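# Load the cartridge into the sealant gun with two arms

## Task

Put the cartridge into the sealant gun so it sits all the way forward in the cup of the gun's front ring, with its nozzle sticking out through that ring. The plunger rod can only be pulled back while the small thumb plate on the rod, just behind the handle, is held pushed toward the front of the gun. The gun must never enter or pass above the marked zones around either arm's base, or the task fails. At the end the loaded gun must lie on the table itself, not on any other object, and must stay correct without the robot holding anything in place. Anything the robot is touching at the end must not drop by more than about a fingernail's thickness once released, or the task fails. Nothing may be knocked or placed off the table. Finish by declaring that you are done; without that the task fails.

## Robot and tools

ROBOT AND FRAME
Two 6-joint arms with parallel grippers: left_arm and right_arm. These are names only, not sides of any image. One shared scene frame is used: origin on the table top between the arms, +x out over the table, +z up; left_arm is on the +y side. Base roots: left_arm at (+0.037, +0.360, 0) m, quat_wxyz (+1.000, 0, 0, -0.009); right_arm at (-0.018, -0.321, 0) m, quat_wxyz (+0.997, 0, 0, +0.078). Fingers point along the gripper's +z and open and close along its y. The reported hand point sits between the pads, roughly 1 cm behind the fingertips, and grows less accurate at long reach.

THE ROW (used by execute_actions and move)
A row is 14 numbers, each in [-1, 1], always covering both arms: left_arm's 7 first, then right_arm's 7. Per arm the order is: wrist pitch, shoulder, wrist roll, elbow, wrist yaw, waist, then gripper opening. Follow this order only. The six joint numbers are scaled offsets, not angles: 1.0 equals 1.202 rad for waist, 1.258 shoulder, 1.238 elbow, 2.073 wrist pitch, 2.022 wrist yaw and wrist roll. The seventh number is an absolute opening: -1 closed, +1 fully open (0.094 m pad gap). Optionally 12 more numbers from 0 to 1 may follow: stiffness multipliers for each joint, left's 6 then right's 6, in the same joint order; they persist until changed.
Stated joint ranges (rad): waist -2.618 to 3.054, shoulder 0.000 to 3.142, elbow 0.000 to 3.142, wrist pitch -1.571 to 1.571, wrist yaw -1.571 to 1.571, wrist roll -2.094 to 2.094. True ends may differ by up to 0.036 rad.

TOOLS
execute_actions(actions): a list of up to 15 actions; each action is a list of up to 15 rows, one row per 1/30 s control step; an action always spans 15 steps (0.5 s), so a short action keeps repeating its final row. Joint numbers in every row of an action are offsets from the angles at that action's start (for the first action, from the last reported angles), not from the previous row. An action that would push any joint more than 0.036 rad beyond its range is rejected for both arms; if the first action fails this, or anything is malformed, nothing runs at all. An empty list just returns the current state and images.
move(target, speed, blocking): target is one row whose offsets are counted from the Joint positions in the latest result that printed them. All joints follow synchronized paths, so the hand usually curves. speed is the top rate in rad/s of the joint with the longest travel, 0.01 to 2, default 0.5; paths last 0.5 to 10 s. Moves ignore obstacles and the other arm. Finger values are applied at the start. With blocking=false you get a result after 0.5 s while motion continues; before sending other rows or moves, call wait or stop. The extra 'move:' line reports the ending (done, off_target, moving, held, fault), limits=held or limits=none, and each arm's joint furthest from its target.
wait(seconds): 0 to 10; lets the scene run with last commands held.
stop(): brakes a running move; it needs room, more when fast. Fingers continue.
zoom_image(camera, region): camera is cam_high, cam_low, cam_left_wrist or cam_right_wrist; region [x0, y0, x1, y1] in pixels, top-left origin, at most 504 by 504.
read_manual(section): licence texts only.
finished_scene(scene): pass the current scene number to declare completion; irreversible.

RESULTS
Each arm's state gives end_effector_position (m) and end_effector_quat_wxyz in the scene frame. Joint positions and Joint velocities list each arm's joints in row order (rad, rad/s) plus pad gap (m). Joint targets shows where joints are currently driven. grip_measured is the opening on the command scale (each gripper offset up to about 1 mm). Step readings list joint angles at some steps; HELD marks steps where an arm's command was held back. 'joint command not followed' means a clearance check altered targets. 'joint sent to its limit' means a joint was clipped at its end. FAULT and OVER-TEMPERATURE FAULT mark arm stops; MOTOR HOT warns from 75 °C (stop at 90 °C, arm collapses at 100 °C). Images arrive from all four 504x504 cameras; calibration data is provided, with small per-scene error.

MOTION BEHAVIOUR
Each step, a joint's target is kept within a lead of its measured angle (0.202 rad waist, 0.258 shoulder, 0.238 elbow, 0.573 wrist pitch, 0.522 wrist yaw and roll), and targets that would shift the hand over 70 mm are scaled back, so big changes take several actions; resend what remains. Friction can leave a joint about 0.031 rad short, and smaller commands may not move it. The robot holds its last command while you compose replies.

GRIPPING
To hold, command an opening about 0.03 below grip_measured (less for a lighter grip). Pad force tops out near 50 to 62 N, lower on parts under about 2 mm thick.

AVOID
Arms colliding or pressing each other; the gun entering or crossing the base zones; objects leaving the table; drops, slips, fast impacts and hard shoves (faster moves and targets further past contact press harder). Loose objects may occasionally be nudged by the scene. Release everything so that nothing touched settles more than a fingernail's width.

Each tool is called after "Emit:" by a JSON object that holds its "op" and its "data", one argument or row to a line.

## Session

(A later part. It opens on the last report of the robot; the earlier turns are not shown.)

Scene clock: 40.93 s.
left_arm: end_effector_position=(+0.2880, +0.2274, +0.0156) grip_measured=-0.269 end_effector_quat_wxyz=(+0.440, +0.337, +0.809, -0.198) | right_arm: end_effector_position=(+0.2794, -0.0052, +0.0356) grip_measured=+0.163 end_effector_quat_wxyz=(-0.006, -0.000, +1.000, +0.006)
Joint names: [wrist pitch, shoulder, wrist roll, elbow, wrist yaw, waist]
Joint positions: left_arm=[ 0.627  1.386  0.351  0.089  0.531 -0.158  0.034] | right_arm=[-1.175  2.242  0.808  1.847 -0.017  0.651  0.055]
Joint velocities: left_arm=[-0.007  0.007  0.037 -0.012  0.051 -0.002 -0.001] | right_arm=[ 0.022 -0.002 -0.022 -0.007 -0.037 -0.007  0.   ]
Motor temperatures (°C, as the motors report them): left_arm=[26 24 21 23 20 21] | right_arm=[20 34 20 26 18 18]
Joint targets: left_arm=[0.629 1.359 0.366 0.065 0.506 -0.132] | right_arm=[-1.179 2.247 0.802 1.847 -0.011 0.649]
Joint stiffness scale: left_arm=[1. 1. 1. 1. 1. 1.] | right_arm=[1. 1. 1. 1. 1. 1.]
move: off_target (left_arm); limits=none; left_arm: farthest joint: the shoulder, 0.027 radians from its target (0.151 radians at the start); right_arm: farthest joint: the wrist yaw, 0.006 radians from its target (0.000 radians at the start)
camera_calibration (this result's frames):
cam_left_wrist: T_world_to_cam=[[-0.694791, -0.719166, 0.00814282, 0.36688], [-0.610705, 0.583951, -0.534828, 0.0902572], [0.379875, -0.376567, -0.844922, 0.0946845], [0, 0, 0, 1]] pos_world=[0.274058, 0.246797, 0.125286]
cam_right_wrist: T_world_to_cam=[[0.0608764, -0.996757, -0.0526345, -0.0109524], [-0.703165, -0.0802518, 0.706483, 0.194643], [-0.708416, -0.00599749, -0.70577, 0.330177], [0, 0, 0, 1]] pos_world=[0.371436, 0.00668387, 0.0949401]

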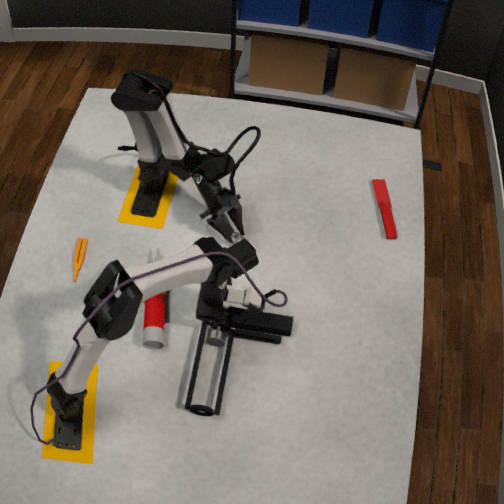

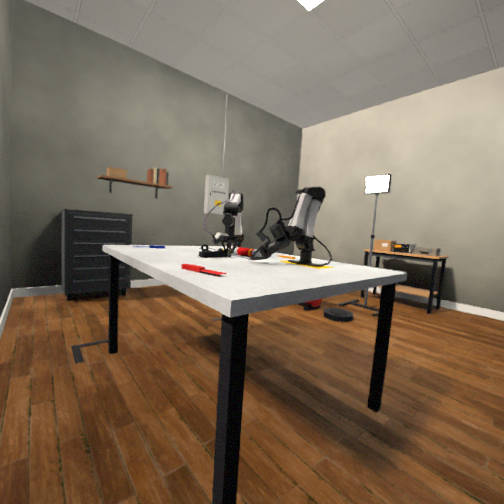

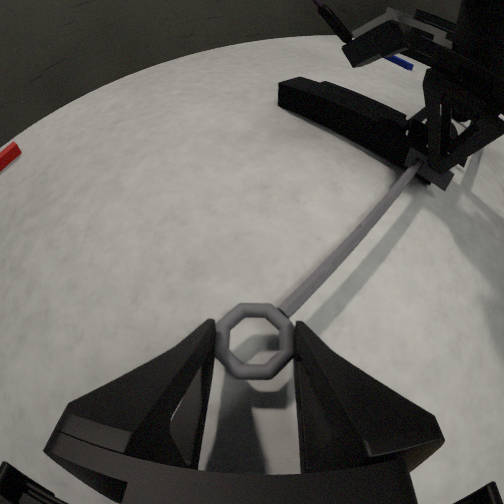

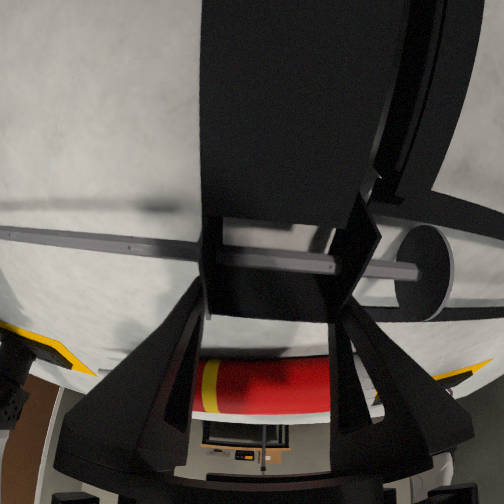

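Emit:
{"op": "move", "data": {
  "target": [-0.062,-0.02,0.075,0.03,0.055,0.165,-0.29, 0,0,0,0,0,0,0.13],
  "speed": 0.1
}}

Scene clock: 43.57 s.
left_arm: end_effector_position=(+0.2833, +0.2441, +0.0169) grip_measured=-0.272 end_effector_quat_wxyz=(+0.436, +0.340, +0.800, -0.232) | right_arm: end_effector_position=(+0.2766, -0.0026, +0.0360) grip_measured=+0.163 end_effector_quat_wxyz=(-0.006, -0.003, +1.000, +0.007)
Joint names: [wrist pitch, shoulder, wrist roll, elbow, wrist yaw, waist]
Joint positions: left_arm=[0.529 1.386 0.469 0.105 0.726 0.009 0.034] | right_arm=[-1.175  2.241  0.81   1.847 -0.019  0.659  0.055]
Joint velocities: left_arm=[-0.022 -0.007 -0.007 -0.007  0.022  0.002 -0.   ] | right_arm=[-0.037 -0.002 -0.007  0.012 -0.066  0.012 -0.   ]
Motor temperatures (°C, as the motors report them): left_arm=[26 23 21 23 20 21] | right_arm=[20 35 20 26 18 18]
Joint targets: left_arm=[0.499 1.361 0.503 0.127 0.643 0.041] | right_arm=[-1.175 2.241 0.808 1.847 -0.017 0.651]
Joint stiffness scale: left_arm=[1. 1. 1. 1. 1. 1.] | right_arm=[1. 1. 1. 1. 1. 1.]
move: off_target (left_arm); limits=none; left_arm: farthest joint: the wrist yaw, 0.083 radians from its target (0.110 radians at the start); right_arm: farthest joint: the waist, 0.008 radians from its target (0.000 radians at the start)
camera_calibration (this result's frames):
cam_left_wrist: T_world_to_cam=[[-0.723846, -0.687452, 0.0588002, 0.375228], [-0.596382, 0.58054, -0.554349, 0.0754809], [0.346952, -0.43633, -0.830205, 0.127501], [0, 0, 0, 1]] pos_world=[0.272386, 0.269764, 0.125631]
cam_right_wrist: T_world_to_cam=[[0.0661394, -0.996305, -0.0547979, -0.00950173], [-0.701893, -0.0854881, 0.707133, 0.192139], [-0.709205, -0.00830706, -0.704954, 0.328711], [0, 0, 0, 1]] pos_world=[0.368613, 0.00968961, 0.0953378]

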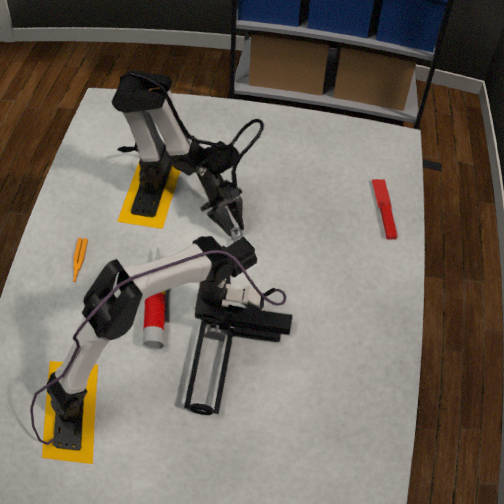

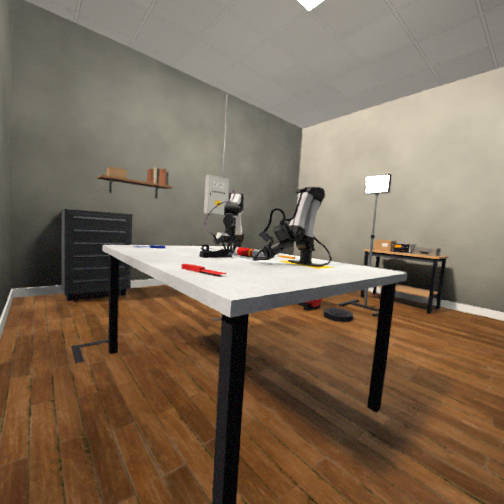

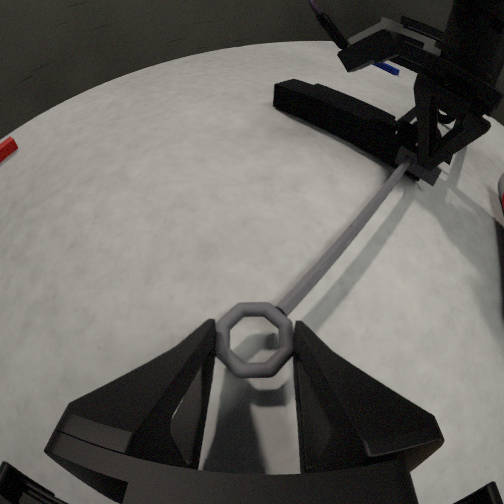

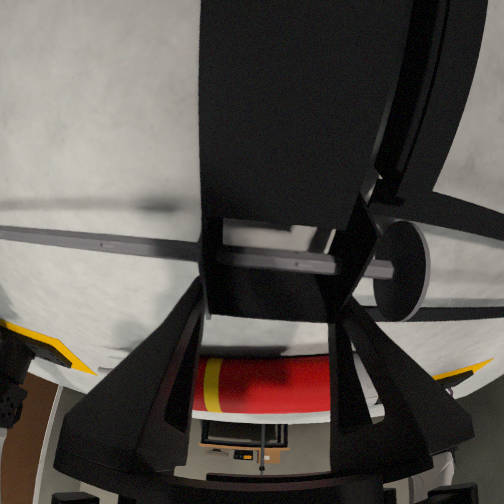

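Emit:
{"op": "move", "data": {
  "target": [0,0,0,0,0,0,-0.29, 0,0,0,0,0,0,0.22]
}}

Emit:
{"op": "move", "data": {
  "target": [0,0,0,0,0,0,-0.29, -0.02,-0.095,0,0,0,0,0.22],
  "speed": 0.15
}}

Emit:
{"op": "move", "data": {
  "target": [0,0,0,0,0,0,-0.29, -0.025,0,0,0,0,-0.022,1],
  "speed": 0.15
}}

Scene clock: 45.03 s.
left_arm: end_effector_position=(+0.2826, +0.2435, +0.0168) grip_measured=-0.287 end_effector_quat_wxyz=(+0.435, +0.338, +0.801, -0.235) | right_arm: end_effector_position=(+0.2767, -0.0020, +0.0357) grip_measured=+0.220 end_effector_quat_wxyz=(-0.006, -0.003, +1.000, +0.008)
Joint names: [wrist pitch, shoulder, wrist roll, elbow, wrist yaw, waist]
Joint positions: left_arm=[0.526 1.386 0.463 0.105 0.729 0.008 0.033] | right_arm=[-1.173  2.241  0.811  1.847 -0.02   0.66   0.057]
Joint velocities: left_arm=[-0.022 -0.002 -0.081 -0.002  0.022 -0.007 -0.   ] | right_arm=[-0.051 -0.022  0.022  0.017 -0.007  0.002 -0.002]
Motor temperatures (°C, as the motors report them): left_arm=[26 23 21 23 20 21] | right_arm=[20 35 20 26 18 18]
Joint targets: left_arm=[0.529 1.386 0.468 0.105 0.725 0.009] | right_arm=[-1.176 2.241 0.811 1.847 -0.019 0.660]
Joint stiffness scale: left_arm=[1. 1. 1. 1. 1. 1.] | right_arm=[1. 1. 1. 1. 1. 1.]
move: done; limits=none; left_arm: farthest joint: the wrist roll, 0.006 radians from its target (0.000 radians at the start); right_arm: farthest joint: the wrist pitch, 0.002 radians from its target (0.000 radians at the start)
camera_calibration (this result's frames):
cam_left_wrist: T_world_to_cam=[[-0.723558, -0.687013, 0.0669116, 0.374038], [-0.599765, 0.57775, -0.553613, 0.076921], [0.341681, -0.440702, -0.830082, 0.129962], [0, 0, 0, 1]] pos_world=[0.272367, 0.269803, 0.125436]
cam_right_wrist: T_world_to_cam=[[0.0661683, -0.996214, -0.0563896, -0.00891114], [-0.702235, -0.0866416, 0.706654, 0.192607], [-0.708864, -0.0071593, -0.705309, 0.328508], [0, 0, 0, 1]] pos_world=[0.368712, 0.0101623, 0.0950904]

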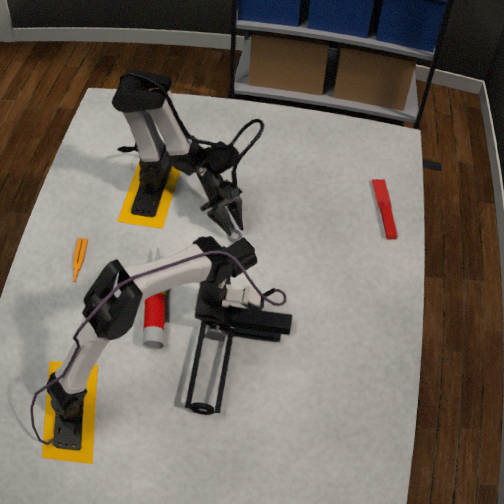

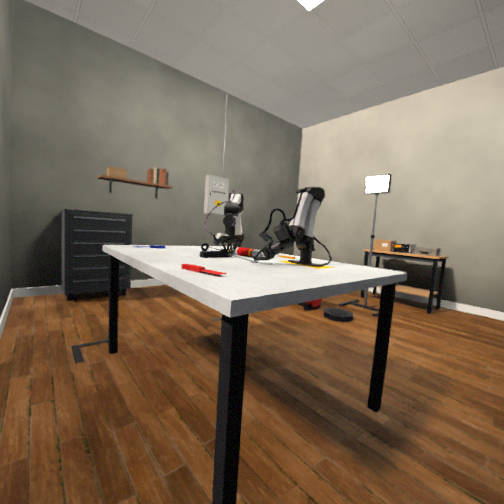

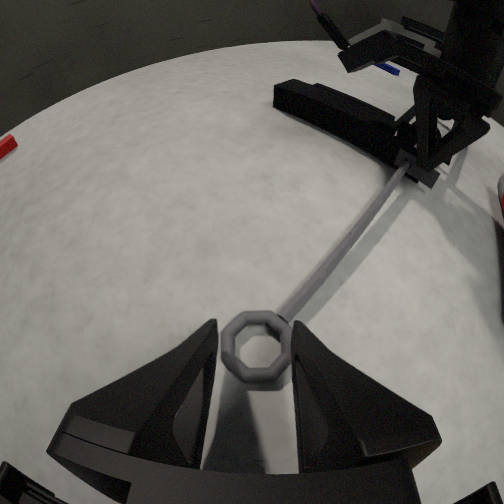

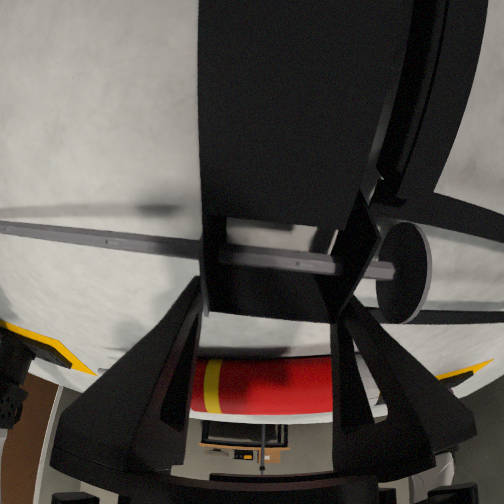

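Scene clock: 46.30 s.
left_arm: end_effector_position=(+0.2826, +0.2435, +0.0168) grip_measured=-0.287 end_effector_quat_wxyz=(+0.435, +0.338, +0.801, -0.235) | right_arm: end_effector_position=(+0.2770, -0.0024, +0.0846) grip_measured=+0.220 end_effector_quat_wxyz=(+0.027, -0.003, +0.999, +0.041)
Joint names: [wrist pitch, shoulder, wrist roll, elbow, wrist yaw, waist]
Joint positions: left_arm=[0.526 1.386 0.463 0.105 0.729 0.008 0.033] | right_arm=[-1.199  2.123  0.812  1.847 -0.017  0.66   0.057]
Joint velocities: left_arm=[-0.081 -0.027 -0.066 -0.002  0.066 -0.017 -0.   ] | right_arm=[-0.022  0.007 -0.066  0.007 -0.007 -0.002  0.   ]
Motor temperatures (°C, as the motors report them): left_arm=[26 23 21 23 20 21] | right_arm=[20 36 20 26 18 18]
Joint targets: left_arm=[0.526 1.386 0.463 0.105 0.729 0.008] | right_arm=[-1.215 2.122 0.811 1.847 -0.020 0.660]
Joint stiffness scale: left_arm=[1. 1. 1. 1. 1. 1.] | right_arm=[1. 1. 1. 1. 1. 1.]
move: done; limits=none; left_arm: farthest joint: the waist, 0.000 radians from its target (0.000 radians at the start); right_arm: farthest joint: the wrist pitch, 0.015 radians from its target (0.041 radians at the start)
camera_calibration (this result's frames):
cam_left_wrist: T_world_to_cam=[[-0.723558, -0.687013, 0.0669116, 0.374038], [-0.599765, 0.57775, -0.553613, 0.076921], [0.341681, -0.440702, -0.830082, 0.129962], [0, 0, 0, 1]] pos_world=[0.272367, 0.269803, 0.125436]
cam_right_wrist: T_world_to_cam=[[0.0709588, -0.990561, -0.117277, -0.00268494], [-0.746774, -0.130701, 0.652109, 0.175111], [-0.661282, 0.0413061, -0.748999, 0.353812], [0, 0, 0, 1]] pos_world=[0.364928, 0.00561294, 0.150498]

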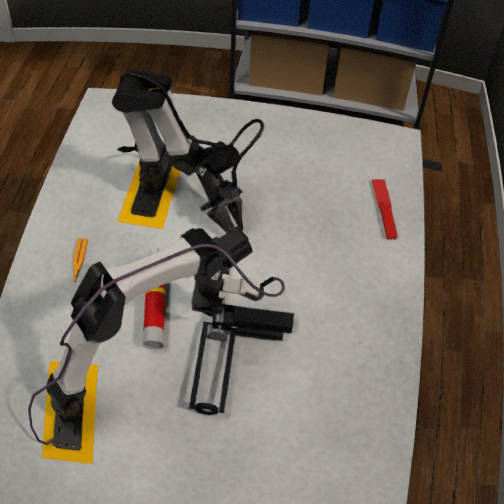

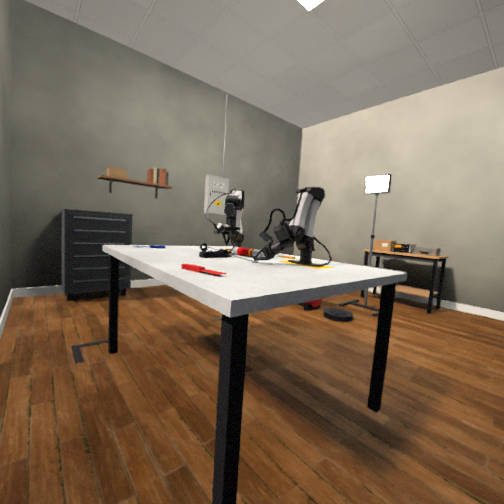

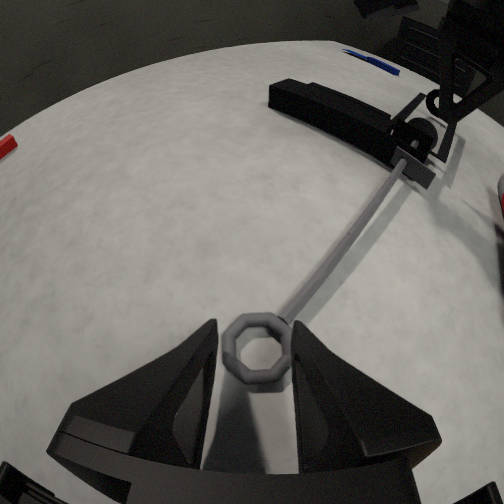

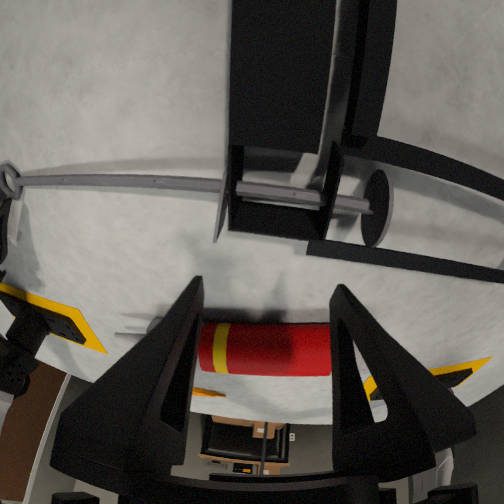

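Scene clock: 47.23 s.
left_arm: end_effector_position=(+0.2826, +0.2435, +0.0168) grip_measured=-0.287 end_effector_quat_wxyz=(+0.435, +0.338, +0.801, -0.235) | right_arm: end_effector_position=(+0.2766, -0.0142, +0.0839) grip_measured=+1.000 end_effector_quat_wxyz=(+0.015, +0.006, +0.999, +0.027)
Joint names: [wrist pitch, shoulder, wrist roll, elbow, wrist yaw, waist]
Joint positions: left_arm=[0.526 1.386 0.463 0.105 0.729 0.008 0.033] | right_arm=[-1.235  2.123  0.812  1.847 -0.017  0.642  0.094]
Joint velocities: left_arm=[-0.022  0.002 -0.11   0.002 -0.095  0.022  0.   ] | right_arm=[ 0.037 -0.002 -0.007  0.002  0.066 -0.012  0.   ]
Motor temperatures (°C, as the motors report them): left_arm=[26 23 21 23 20 21] | right_arm=[20 36 20 26 18 18]
Joint targets: left_arm=[0.526 1.386 0.463 0.105 0.729 0.008] | right_arm=[-1.251 2.123 0.812 1.847 -0.017 0.633]
Joint stiffness scale: left_arm=[1. 1. 1. 1. 1. 1.] | right_arm=[1. 1. 1. 1. 1. 1.]
move: done; limits=none; left_arm: farthest joint: the waist, 0.000 radians from its target (0.000 radians at the start); right_arm: farthest joint: the wrist pitch, 0.016 radians from its target (0.052 radians at the start)
camera_calibration (this result's frames):
cam_left_wrist: T_world_to_cam=[[-0.723558, -0.687013, 0.0669116, 0.374038], [-0.599765, 0.57775, -0.553613, 0.076921], [0.341681, -0.440702, -0.830082, 0.129962], [0, 0, 0, 1]] pos_world=[0.272367, 0.269803, 0.125436]
cam_right_wrist: T_world_to_cam=[[0.0501533, -0.994421, -0.0927981, -0.0107963], [-0.732276, -0.0997969, 0.673656, 0.168327], [-0.679159, 0.0341677, -0.733196, 0.357022], [0, 0, 0, 1]] pos_world=[0.366278, -0.00613621, 0.14737]

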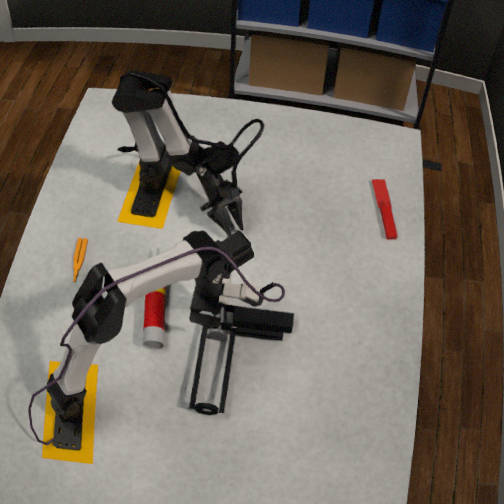

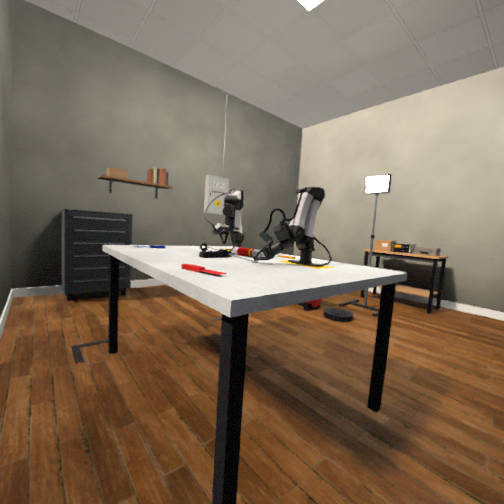

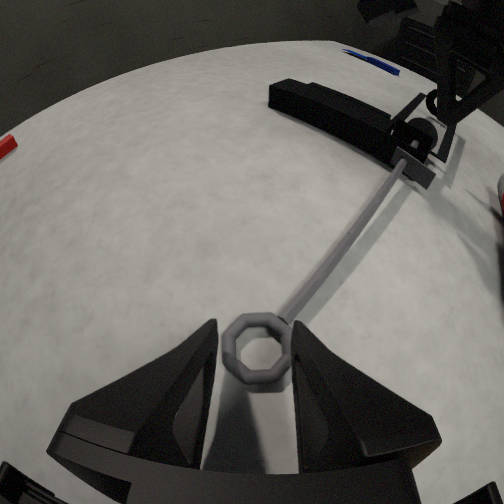

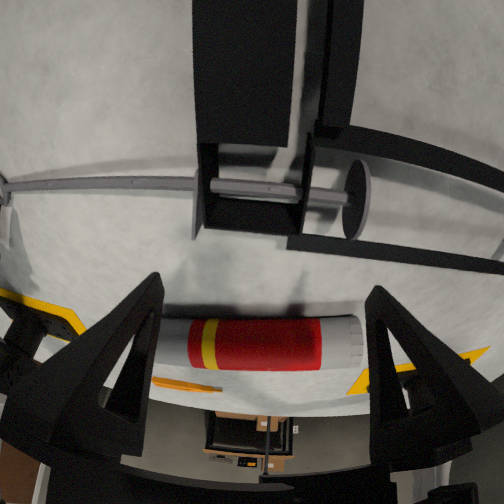

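Emit:
{"op": "move", "data": {
  "target": [0,0,0,0,0,0,0.1, 0,0,0,0,0,0,-1]
}}

Emit:
{"op": "move", "data": {
  "target": [0,0.05,0,0,0,0,0.1, 0,0,0,0,0,0,-1],
  "speed": 0.1
}}

Emit:
{"op": "move", "data": {
  "target": [0,0,0,0,0,0,-0.33, 0,0,0,0,0,0,-1]
}}

Scene clock: 49.03 s.
left_arm: end_effector_position=(+0.2826, +0.2435, +0.0168) grip_measured=+0.097 end_effector_quat_wxyz=(+0.435, +0.338, +0.801, -0.235) | right_arm: end_effector_position=(+0.2766, -0.0143, +0.0839) grip_measured=-0.986 end_effector_quat_wxyz=(+0.014, +0.006, +1.000, +0.027)
Joint names: [wrist pitch, shoulder, wrist roll, elbow, wrist yaw, waist]
Joint positions: left_arm=[0.526 1.386 0.463 0.105 0.729 0.008 0.052] | right_arm=[-1.236  2.123  0.812  1.847 -0.017  0.642  0.001]
Joint velocities: left_arm=[-0.066  0.007 -0.081 -0.002  0.007 -0.007 -0.001] | right_arm=[-0.037  0.002  0.051  0.002 -0.022  0.017  0.   ]
Motor temperatures (°C, as the motors report them): left_arm=[26 23 21 23 20 21] | right_arm=[20 36 20 26 18 18]
Joint targets: left_arm=[0.526 1.386 0.463 0.105 0.729 0.008] | right_arm=[-1.235 2.123 0.812 1.847 -0.017 0.642]
Joint stiffness scale: left_arm=[1. 1. 1. 1. 1. 1.] | right_arm=[1. 1. 1. 1. 1. 1.]
move: done; limits=none; left_arm: farthest joint: the waist, 0.000 radians from its target (0.000 radians at the start); right_arm: farthest joint: the wrist pitch, 0.001 radians from its target (0.001 radians at the start)
camera_calibration (this result's frames):
cam_left_wrist: T_world_to_cam=[[-0.723558, -0.687013, 0.0669116, 0.374038], [-0.599765, 0.57775, -0.553613, 0.076921], [0.341681, -0.440702, -0.830082, 0.129962], [0, 0, 0, 1]] pos_world=[0.272367, 0.269803, 0.125436]
cam_right_wrist: T_world_to_cam=[[0.0501287, -0.994446, -0.0925398, -0.0108755], [-0.732097, -0.0996128, 0.673878, 0.168211], [-0.679354, 0.0339674, -0.733024, 0.357012], [0, 0, 0, 1]] pos_world=[0.366229, -0.00618593, 0.147338]

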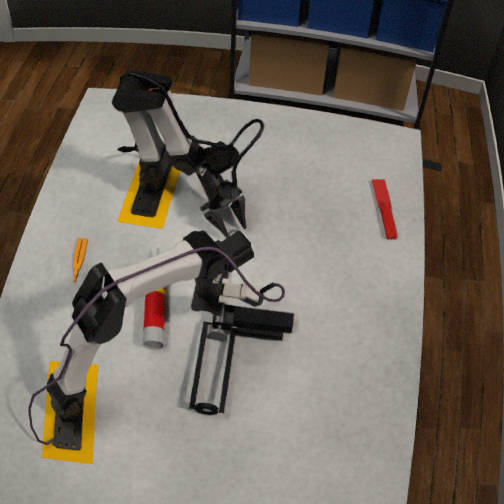

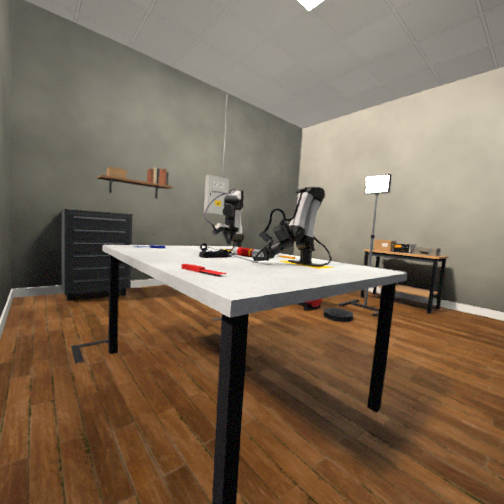

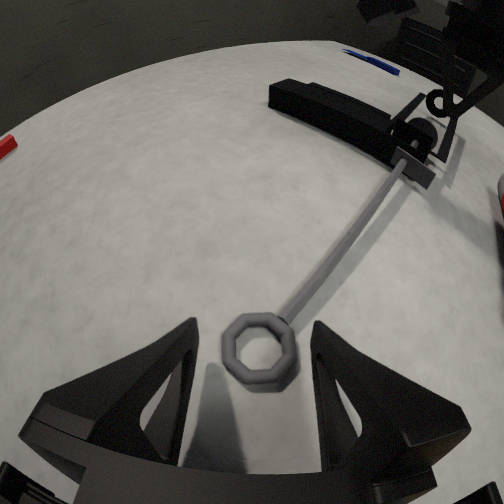

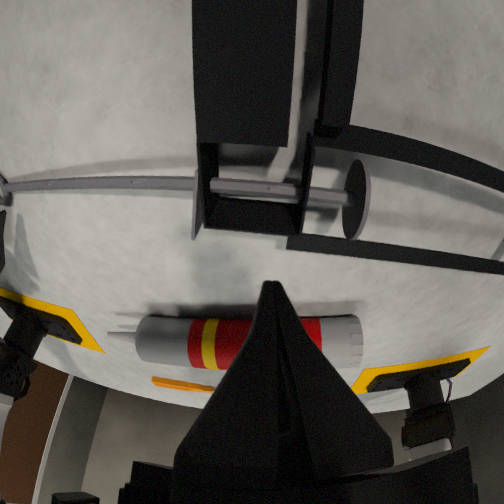

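Scene clock: 49.93 s.
left_arm: end_effector_position=(+0.2782, +0.2436, +0.0071) grip_measured=+0.097 end_effector_quat_wxyz=(+0.417, +0.333, +0.810, -0.242) | right_arm: end_effector_position=(+0.2766, -0.0143, +0.0839) grip_measured=-0.986 end_effector_quat_wxyz=(+0.014, +0.006, +1.000, +0.027)
Joint names: [wrist pitch, shoulder, wrist roll, elbow, wrist yaw, waist]
Joint positions: left_arm=[0.526 1.429 0.463 0.105 0.729 0.008 0.052] | right_arm=[-1.236  2.123  0.812  1.847 -0.017  0.642  0.001]
Joint velocities: left_arm=[-0.022 -0.002  0.037 -0.022 -0.007  0.012  0.   ] | right_arm=[ 0.051  0.012  0.007  0.007  0.066  0.002 -0.   ]
Motor temperatures (°C, as the motors report them): left_arm=[26 23 21 23 20 21] | right_arm=[20 36 20 26 18 18]
Joint targets: left_arm=[0.526 1.448 0.463 0.105 0.729 0.008] | right_arm=[-1.236 2.123 0.812 1.847 -0.017 0.642]
Joint stiffness scale: left_arm=[1. 1. 1. 1. 1. 1.] | right_arm=[1. 1. 1. 1. 1. 1.]
move: done; limits=none; left_arm: farthest joint: the shoulder, 0.020 radians from its target (0.063 radians at the start); right_arm: farthest joint: the waist, 0.000 radians from its target (0.000 radians at the start)
camera_calibration (this result's frames):
cam_left_wrist: T_world_to_cam=[[-0.720009, -0.687045, 0.097757, 0.370345], [-0.623059, 0.577964, -0.527025, 0.0751656], [0.30559, -0.440371, -0.844208, 0.133521], [0, 0, 0, 1]] pos_world=[0.272681, 0.2698, 0.11613]
cam_right_wrist: T_world_to_cam=[[0.0501287, -0.994446, -0.0925398, -0.0108755], [-0.732097, -0.0996128, 0.673878, 0.168211], [-0.679354, 0.0339674, -0.733024, 0.357012], [0, 0, 0, 1]] pos_world=[0.366229, -0.00618593, 0.147338]

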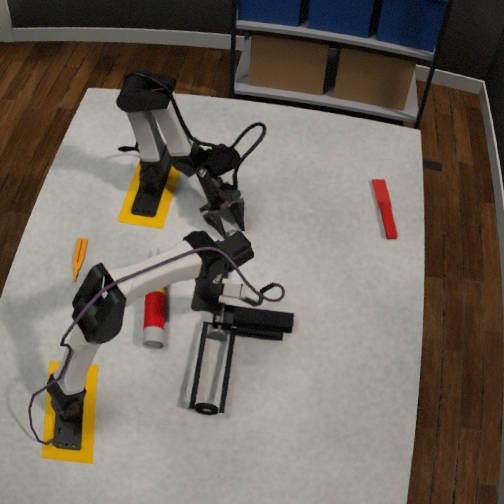

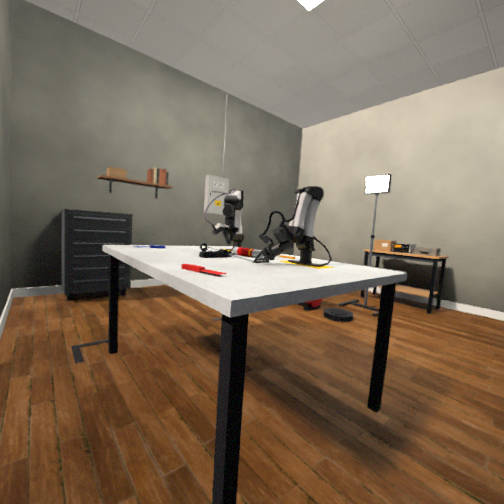

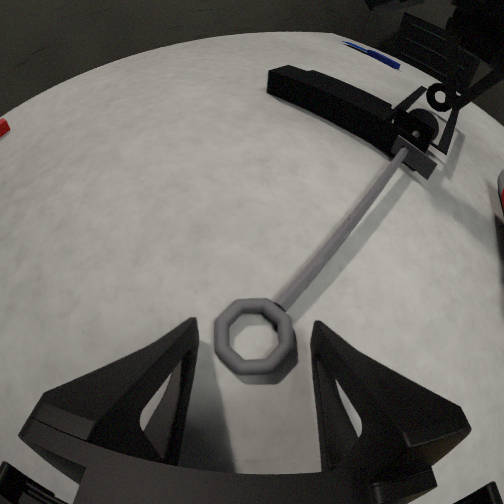

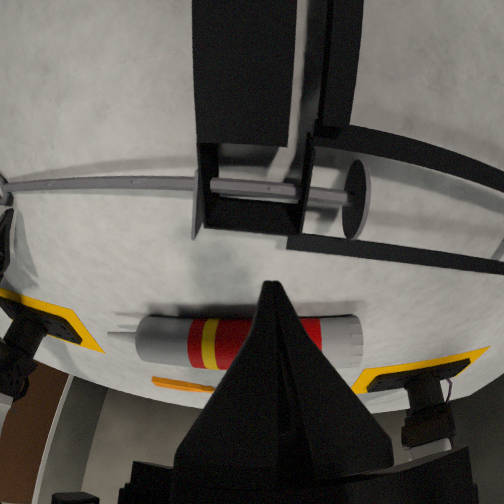

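Scene clock: 50.43 s.
left_arm: end_effector_position=(+0.2782, +0.2436, +0.0070) grip_measured=-0.284 end_effector_quat_wxyz=(+0.417, +0.332, +0.811, -0.243) | right_arm: end_effector_position=(+0.2766, -0.0143, +0.0839) grip_measured=-0.986 end_effector_quat_wxyz=(+0.014, +0.006, +1.000, +0.027)
Joint names: [wrist pitch, shoulder, wrist roll, elbow, wrist yaw, waist]
Joint positions: left_arm=[0.526 1.429 0.461 0.105 0.729 0.008 0.034] | right_arm=[-1.236  2.123  0.812  1.847 -0.017  0.642  0.001]
Joint velocities: left_arm=[-0.007 -0.002 -0.037 -0.017 -0.037 -0.007 -0.   ] | right_arm=[-0.037 -0.027 -0.007  0.002  0.051  0.002 -0.   ]
Motor temperatures (°C, as the motors report them): left_arm=[26 23 21 23 20 21] | right_arm=[20 36 20 26 18 18]
Joint targets: left_arm=[0.526 1.429 0.463 0.105 0.729 0.008] | right_arm=[-1.236 2.123 0.812 1.847 -0.017 0.642]
Joint stiffness scale: left_arm=[1. 1. 1. 1. 1. 1.] | right_arm=[1. 1. 1. 1. 1. 1.]
move: done; limits=none; left_arm: farthest joint: the wrist roll, 0.002 radians from its target (0.000 radians at the start); right_arm: farthest joint: the waist, 0.000 radians from its target (0.000 radians at the start)
camera_calibration (this result's frames):
cam_left_wrist: T_world_to_cam=[[-0.718796, -0.688028, 0.0997534, 0.370257], [-0.624926, 0.57656, -0.526351, 0.075934], [0.30463, -0.440678, -0.844395, 0.133821], [0, 0, 0, 1]] pos_world=[0.272826, 0.269939, 0.116032]
cam_right_wrist: T_world_to_cam=[[0.0501287, -0.994446, -0.0925398, -0.0108755], [-0.732097, -0.0996128, 0.673878, 0.168211], [-0.679354, 0.0339674, -0.733024, 0.357012], [0, 0, 0, 1]] pos_world=[0.366229, -0.00618593, 0.147338]

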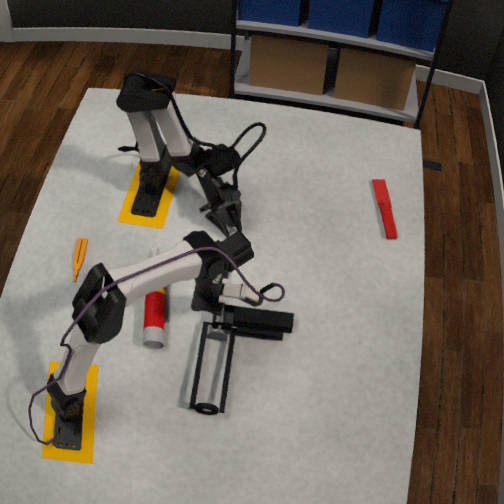

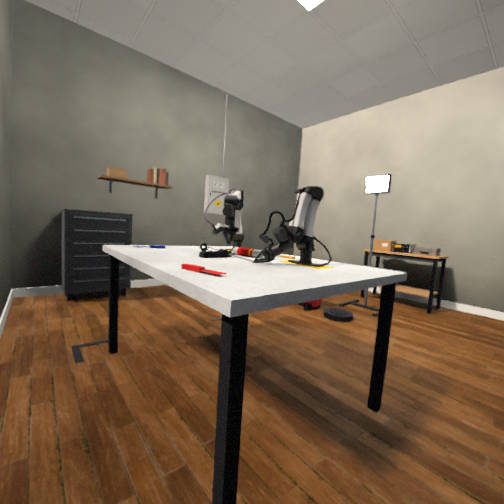

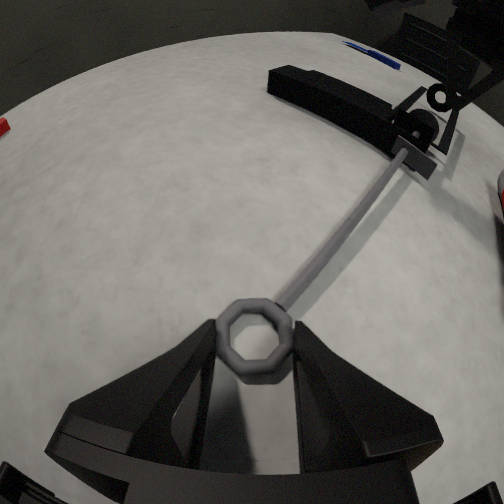

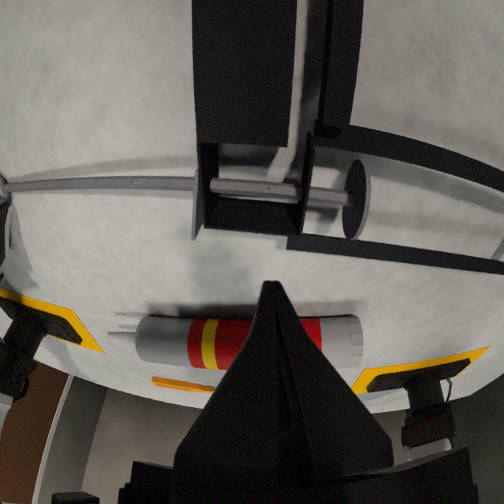

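Emit:
{"op": "move", "data": {
  "target": [0,0,0,0,0,0,-0.33, 0.015,0.065,0.293,0.07,0,0.072,-0.15],
  "speed": 0.3
}}

Emit:
{"op": "move", "data": {
  "target": [0,0,0,0,0,0,-0.33, 0.015,0.065,0,0,0,0,-0.15],
  "speed": 0.1
}}

Scene clock: 54.40 s.
left_arm: end_effector_position=(+0.2782, +0.2436, +0.0070) grip_measured=-0.284 end_effector_quat_wxyz=(+0.417, +0.332, +0.811, -0.243) | right_arm: end_effector_position=(+0.2648, +0.0230, +0.0756) grip_measured=-0.152 end_effector_quat_wxyz=(+0.010, +0.257, +0.965, +0.041)
Joint names: [wrist pitch, shoulder, wrist roll, elbow, wrist yaw, waist]
Joint positions: left_arm=[0.526 1.429 0.461 0.105 0.729 0.008 0.034] | right_arm=[-1.216  2.188  1.397  1.916 -0.017  0.719  0.04 ]
Joint velocities: left_arm=[ 0.007 -0.007 -0.007  0.012  0.022  0.017  0.   ] | right_arm=[-0.007  0.012 -0.051  0.007 -0.051 -0.002  0.   ]
Motor temperatures (°C, as the motors report them): left_arm=[26 23 21 23 20 21] | right_arm=[20 37 20 27 18 18]
Joint targets: left_arm=[0.526 1.429 0.461 0.105 0.729 0.008] | right_arm=[-1.204 2.205 1.404 1.934 -0.017 0.728]
Joint stiffness scale: left_arm=[1. 1. 1. 1. 1. 1.] | right_arm=[1. 1. 1. 1. 1. 1.]
move: done; limits=none; left_arm: farthest joint: the waist, 0.000 radians from its target (0.000 radians at the start); right_arm: farthest joint: the elbow, 0.018 radians from its target (0.087 radians at the start)
camera_calibration (this result's frames):
cam_left_wrist: T_world_to_cam=[[-0.71863, -0.688155, 0.100072, 0.37024], [-0.625179, 0.576329, -0.526304, 0.07606], [0.304504, -0.440781, -0.844387, 0.133882], [0, 0, 0, 1]] pos_world=[0.272849, 0.269959, 0.116028]
cam_right_wrist: T_world_to_cam=[[-0.440079, -0.889436, -0.123423, 0.155764], [-0.679951, 0.240297, 0.692765, 0.14586], [-0.586512, 0.388793, -0.710523, 0.307234], [0, 0, 0, 1]] pos_world=[0.347923, -0.015958, 0.136475]

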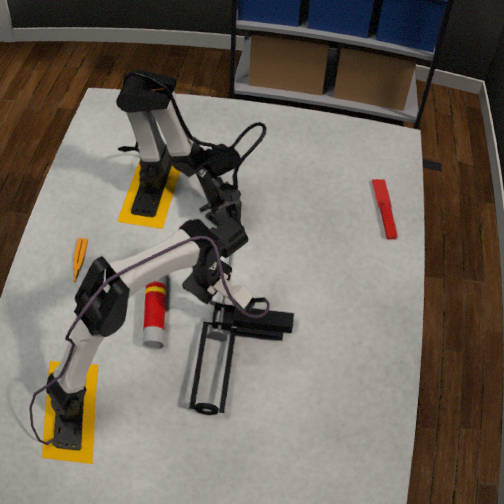

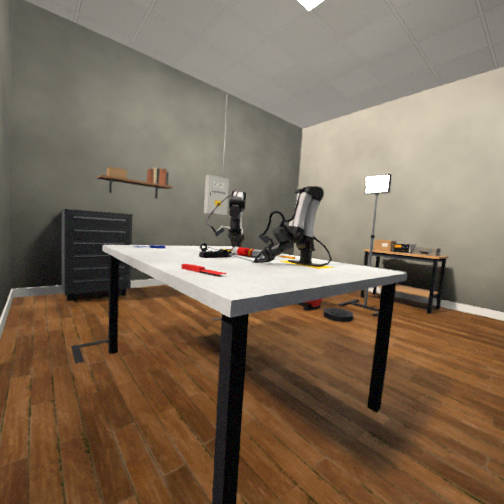

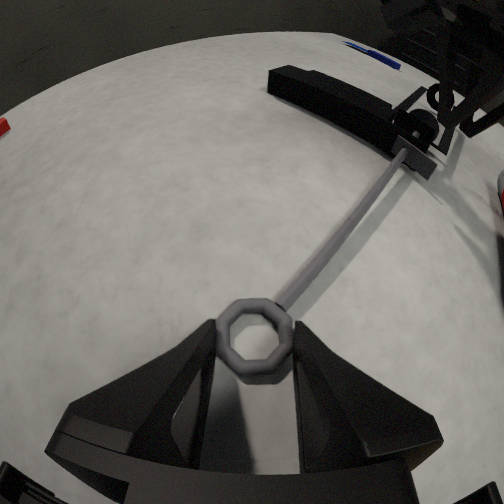

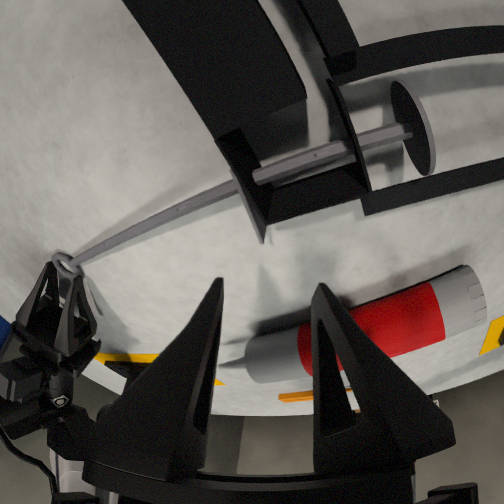

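Scene clock: 55.57 s.
left_arm: end_effector_position=(+0.2782, +0.2436, +0.0070) grip_measured=-0.284 end_effector_quat_wxyz=(+0.417, +0.332, +0.811, -0.243) | right_arm: end_effector_position=(+0.2654, +0.0237, +0.0468) grip_measured=-0.152 end_effector_quat_wxyz=(-0.001, +0.258, +0.966, +0.018)
Joint names: [wrist pitch, shoulder, wrist roll, elbow, wrist yaw, waist]
Joint positions: left_arm=[0.526 1.429 0.461 0.105 0.729 0.008 0.034] | right_arm=[-1.198  2.257  1.397  1.916 -0.017  0.719  0.04 ]
Joint velocities: left_arm=[ 0.007  0.007 -0.022 -0.017 -0.051  0.007 -0.001] | right_arm=[-0.081 -0.007 -0.022  0.007  0.007  0.002 -0.   ]
Motor temperatures (°C, as the motors report them): left_arm=[26 23 21 23 20 21] | right_arm=[20 37 20 27 18 18]
Joint targets: left_arm=[0.526 1.429 0.461 0.105 0.729 0.008] | right_arm=[-1.185 2.270 1.397 1.916 -0.017 0.719]
Joint stiffness scale: left_arm=[1. 1. 1. 1. 1. 1.] | right_arm=[1. 1. 1. 1. 1. 1.]
move: done; limits=none; left_arm: farthest joint: the waist, 0.000 radians from its target (0.000 radians at the start); right_arm: farthest joint: the shoulder, 0.013 radians from its target (0.081 radians at the start)
camera_calibration (this result's frames):
cam_left_wrist: T_world_to_cam=[[-0.71863, -0.688155, 0.100072, 0.37024], [-0.625179, 0.576329, -0.526304, 0.07606], [0.304504, -0.440781, -0.844387, 0.133882], [0, 0, 0, 1]] pos_world=[0.272849, 0.269959, 0.116028]
cam_right_wrist: T_world_to_cam=[[-0.443256, -0.893247, -0.0750659, 0.15177], [-0.657592, 0.267119, 0.704429, 0.158939], [-0.609177, 0.361605, -0.705794, 0.293269], [0, 0, 0, 1]] pos_world=[0.350443, -0.0129349, 0.106419]

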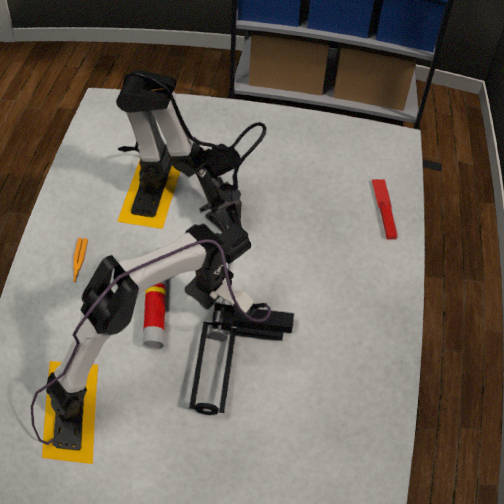

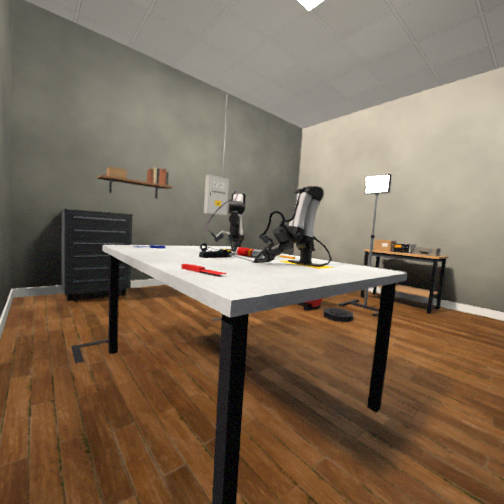

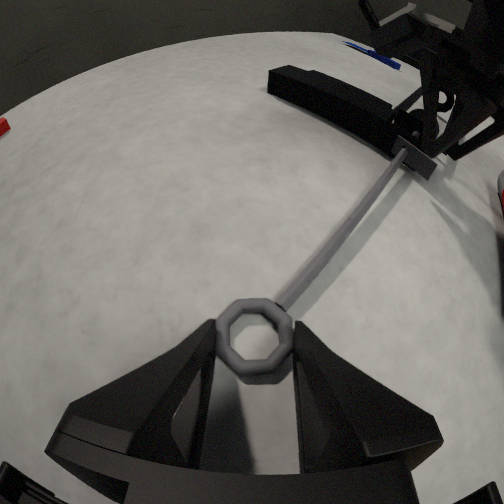

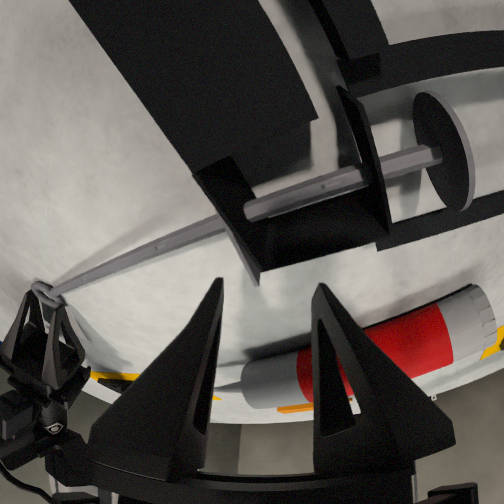

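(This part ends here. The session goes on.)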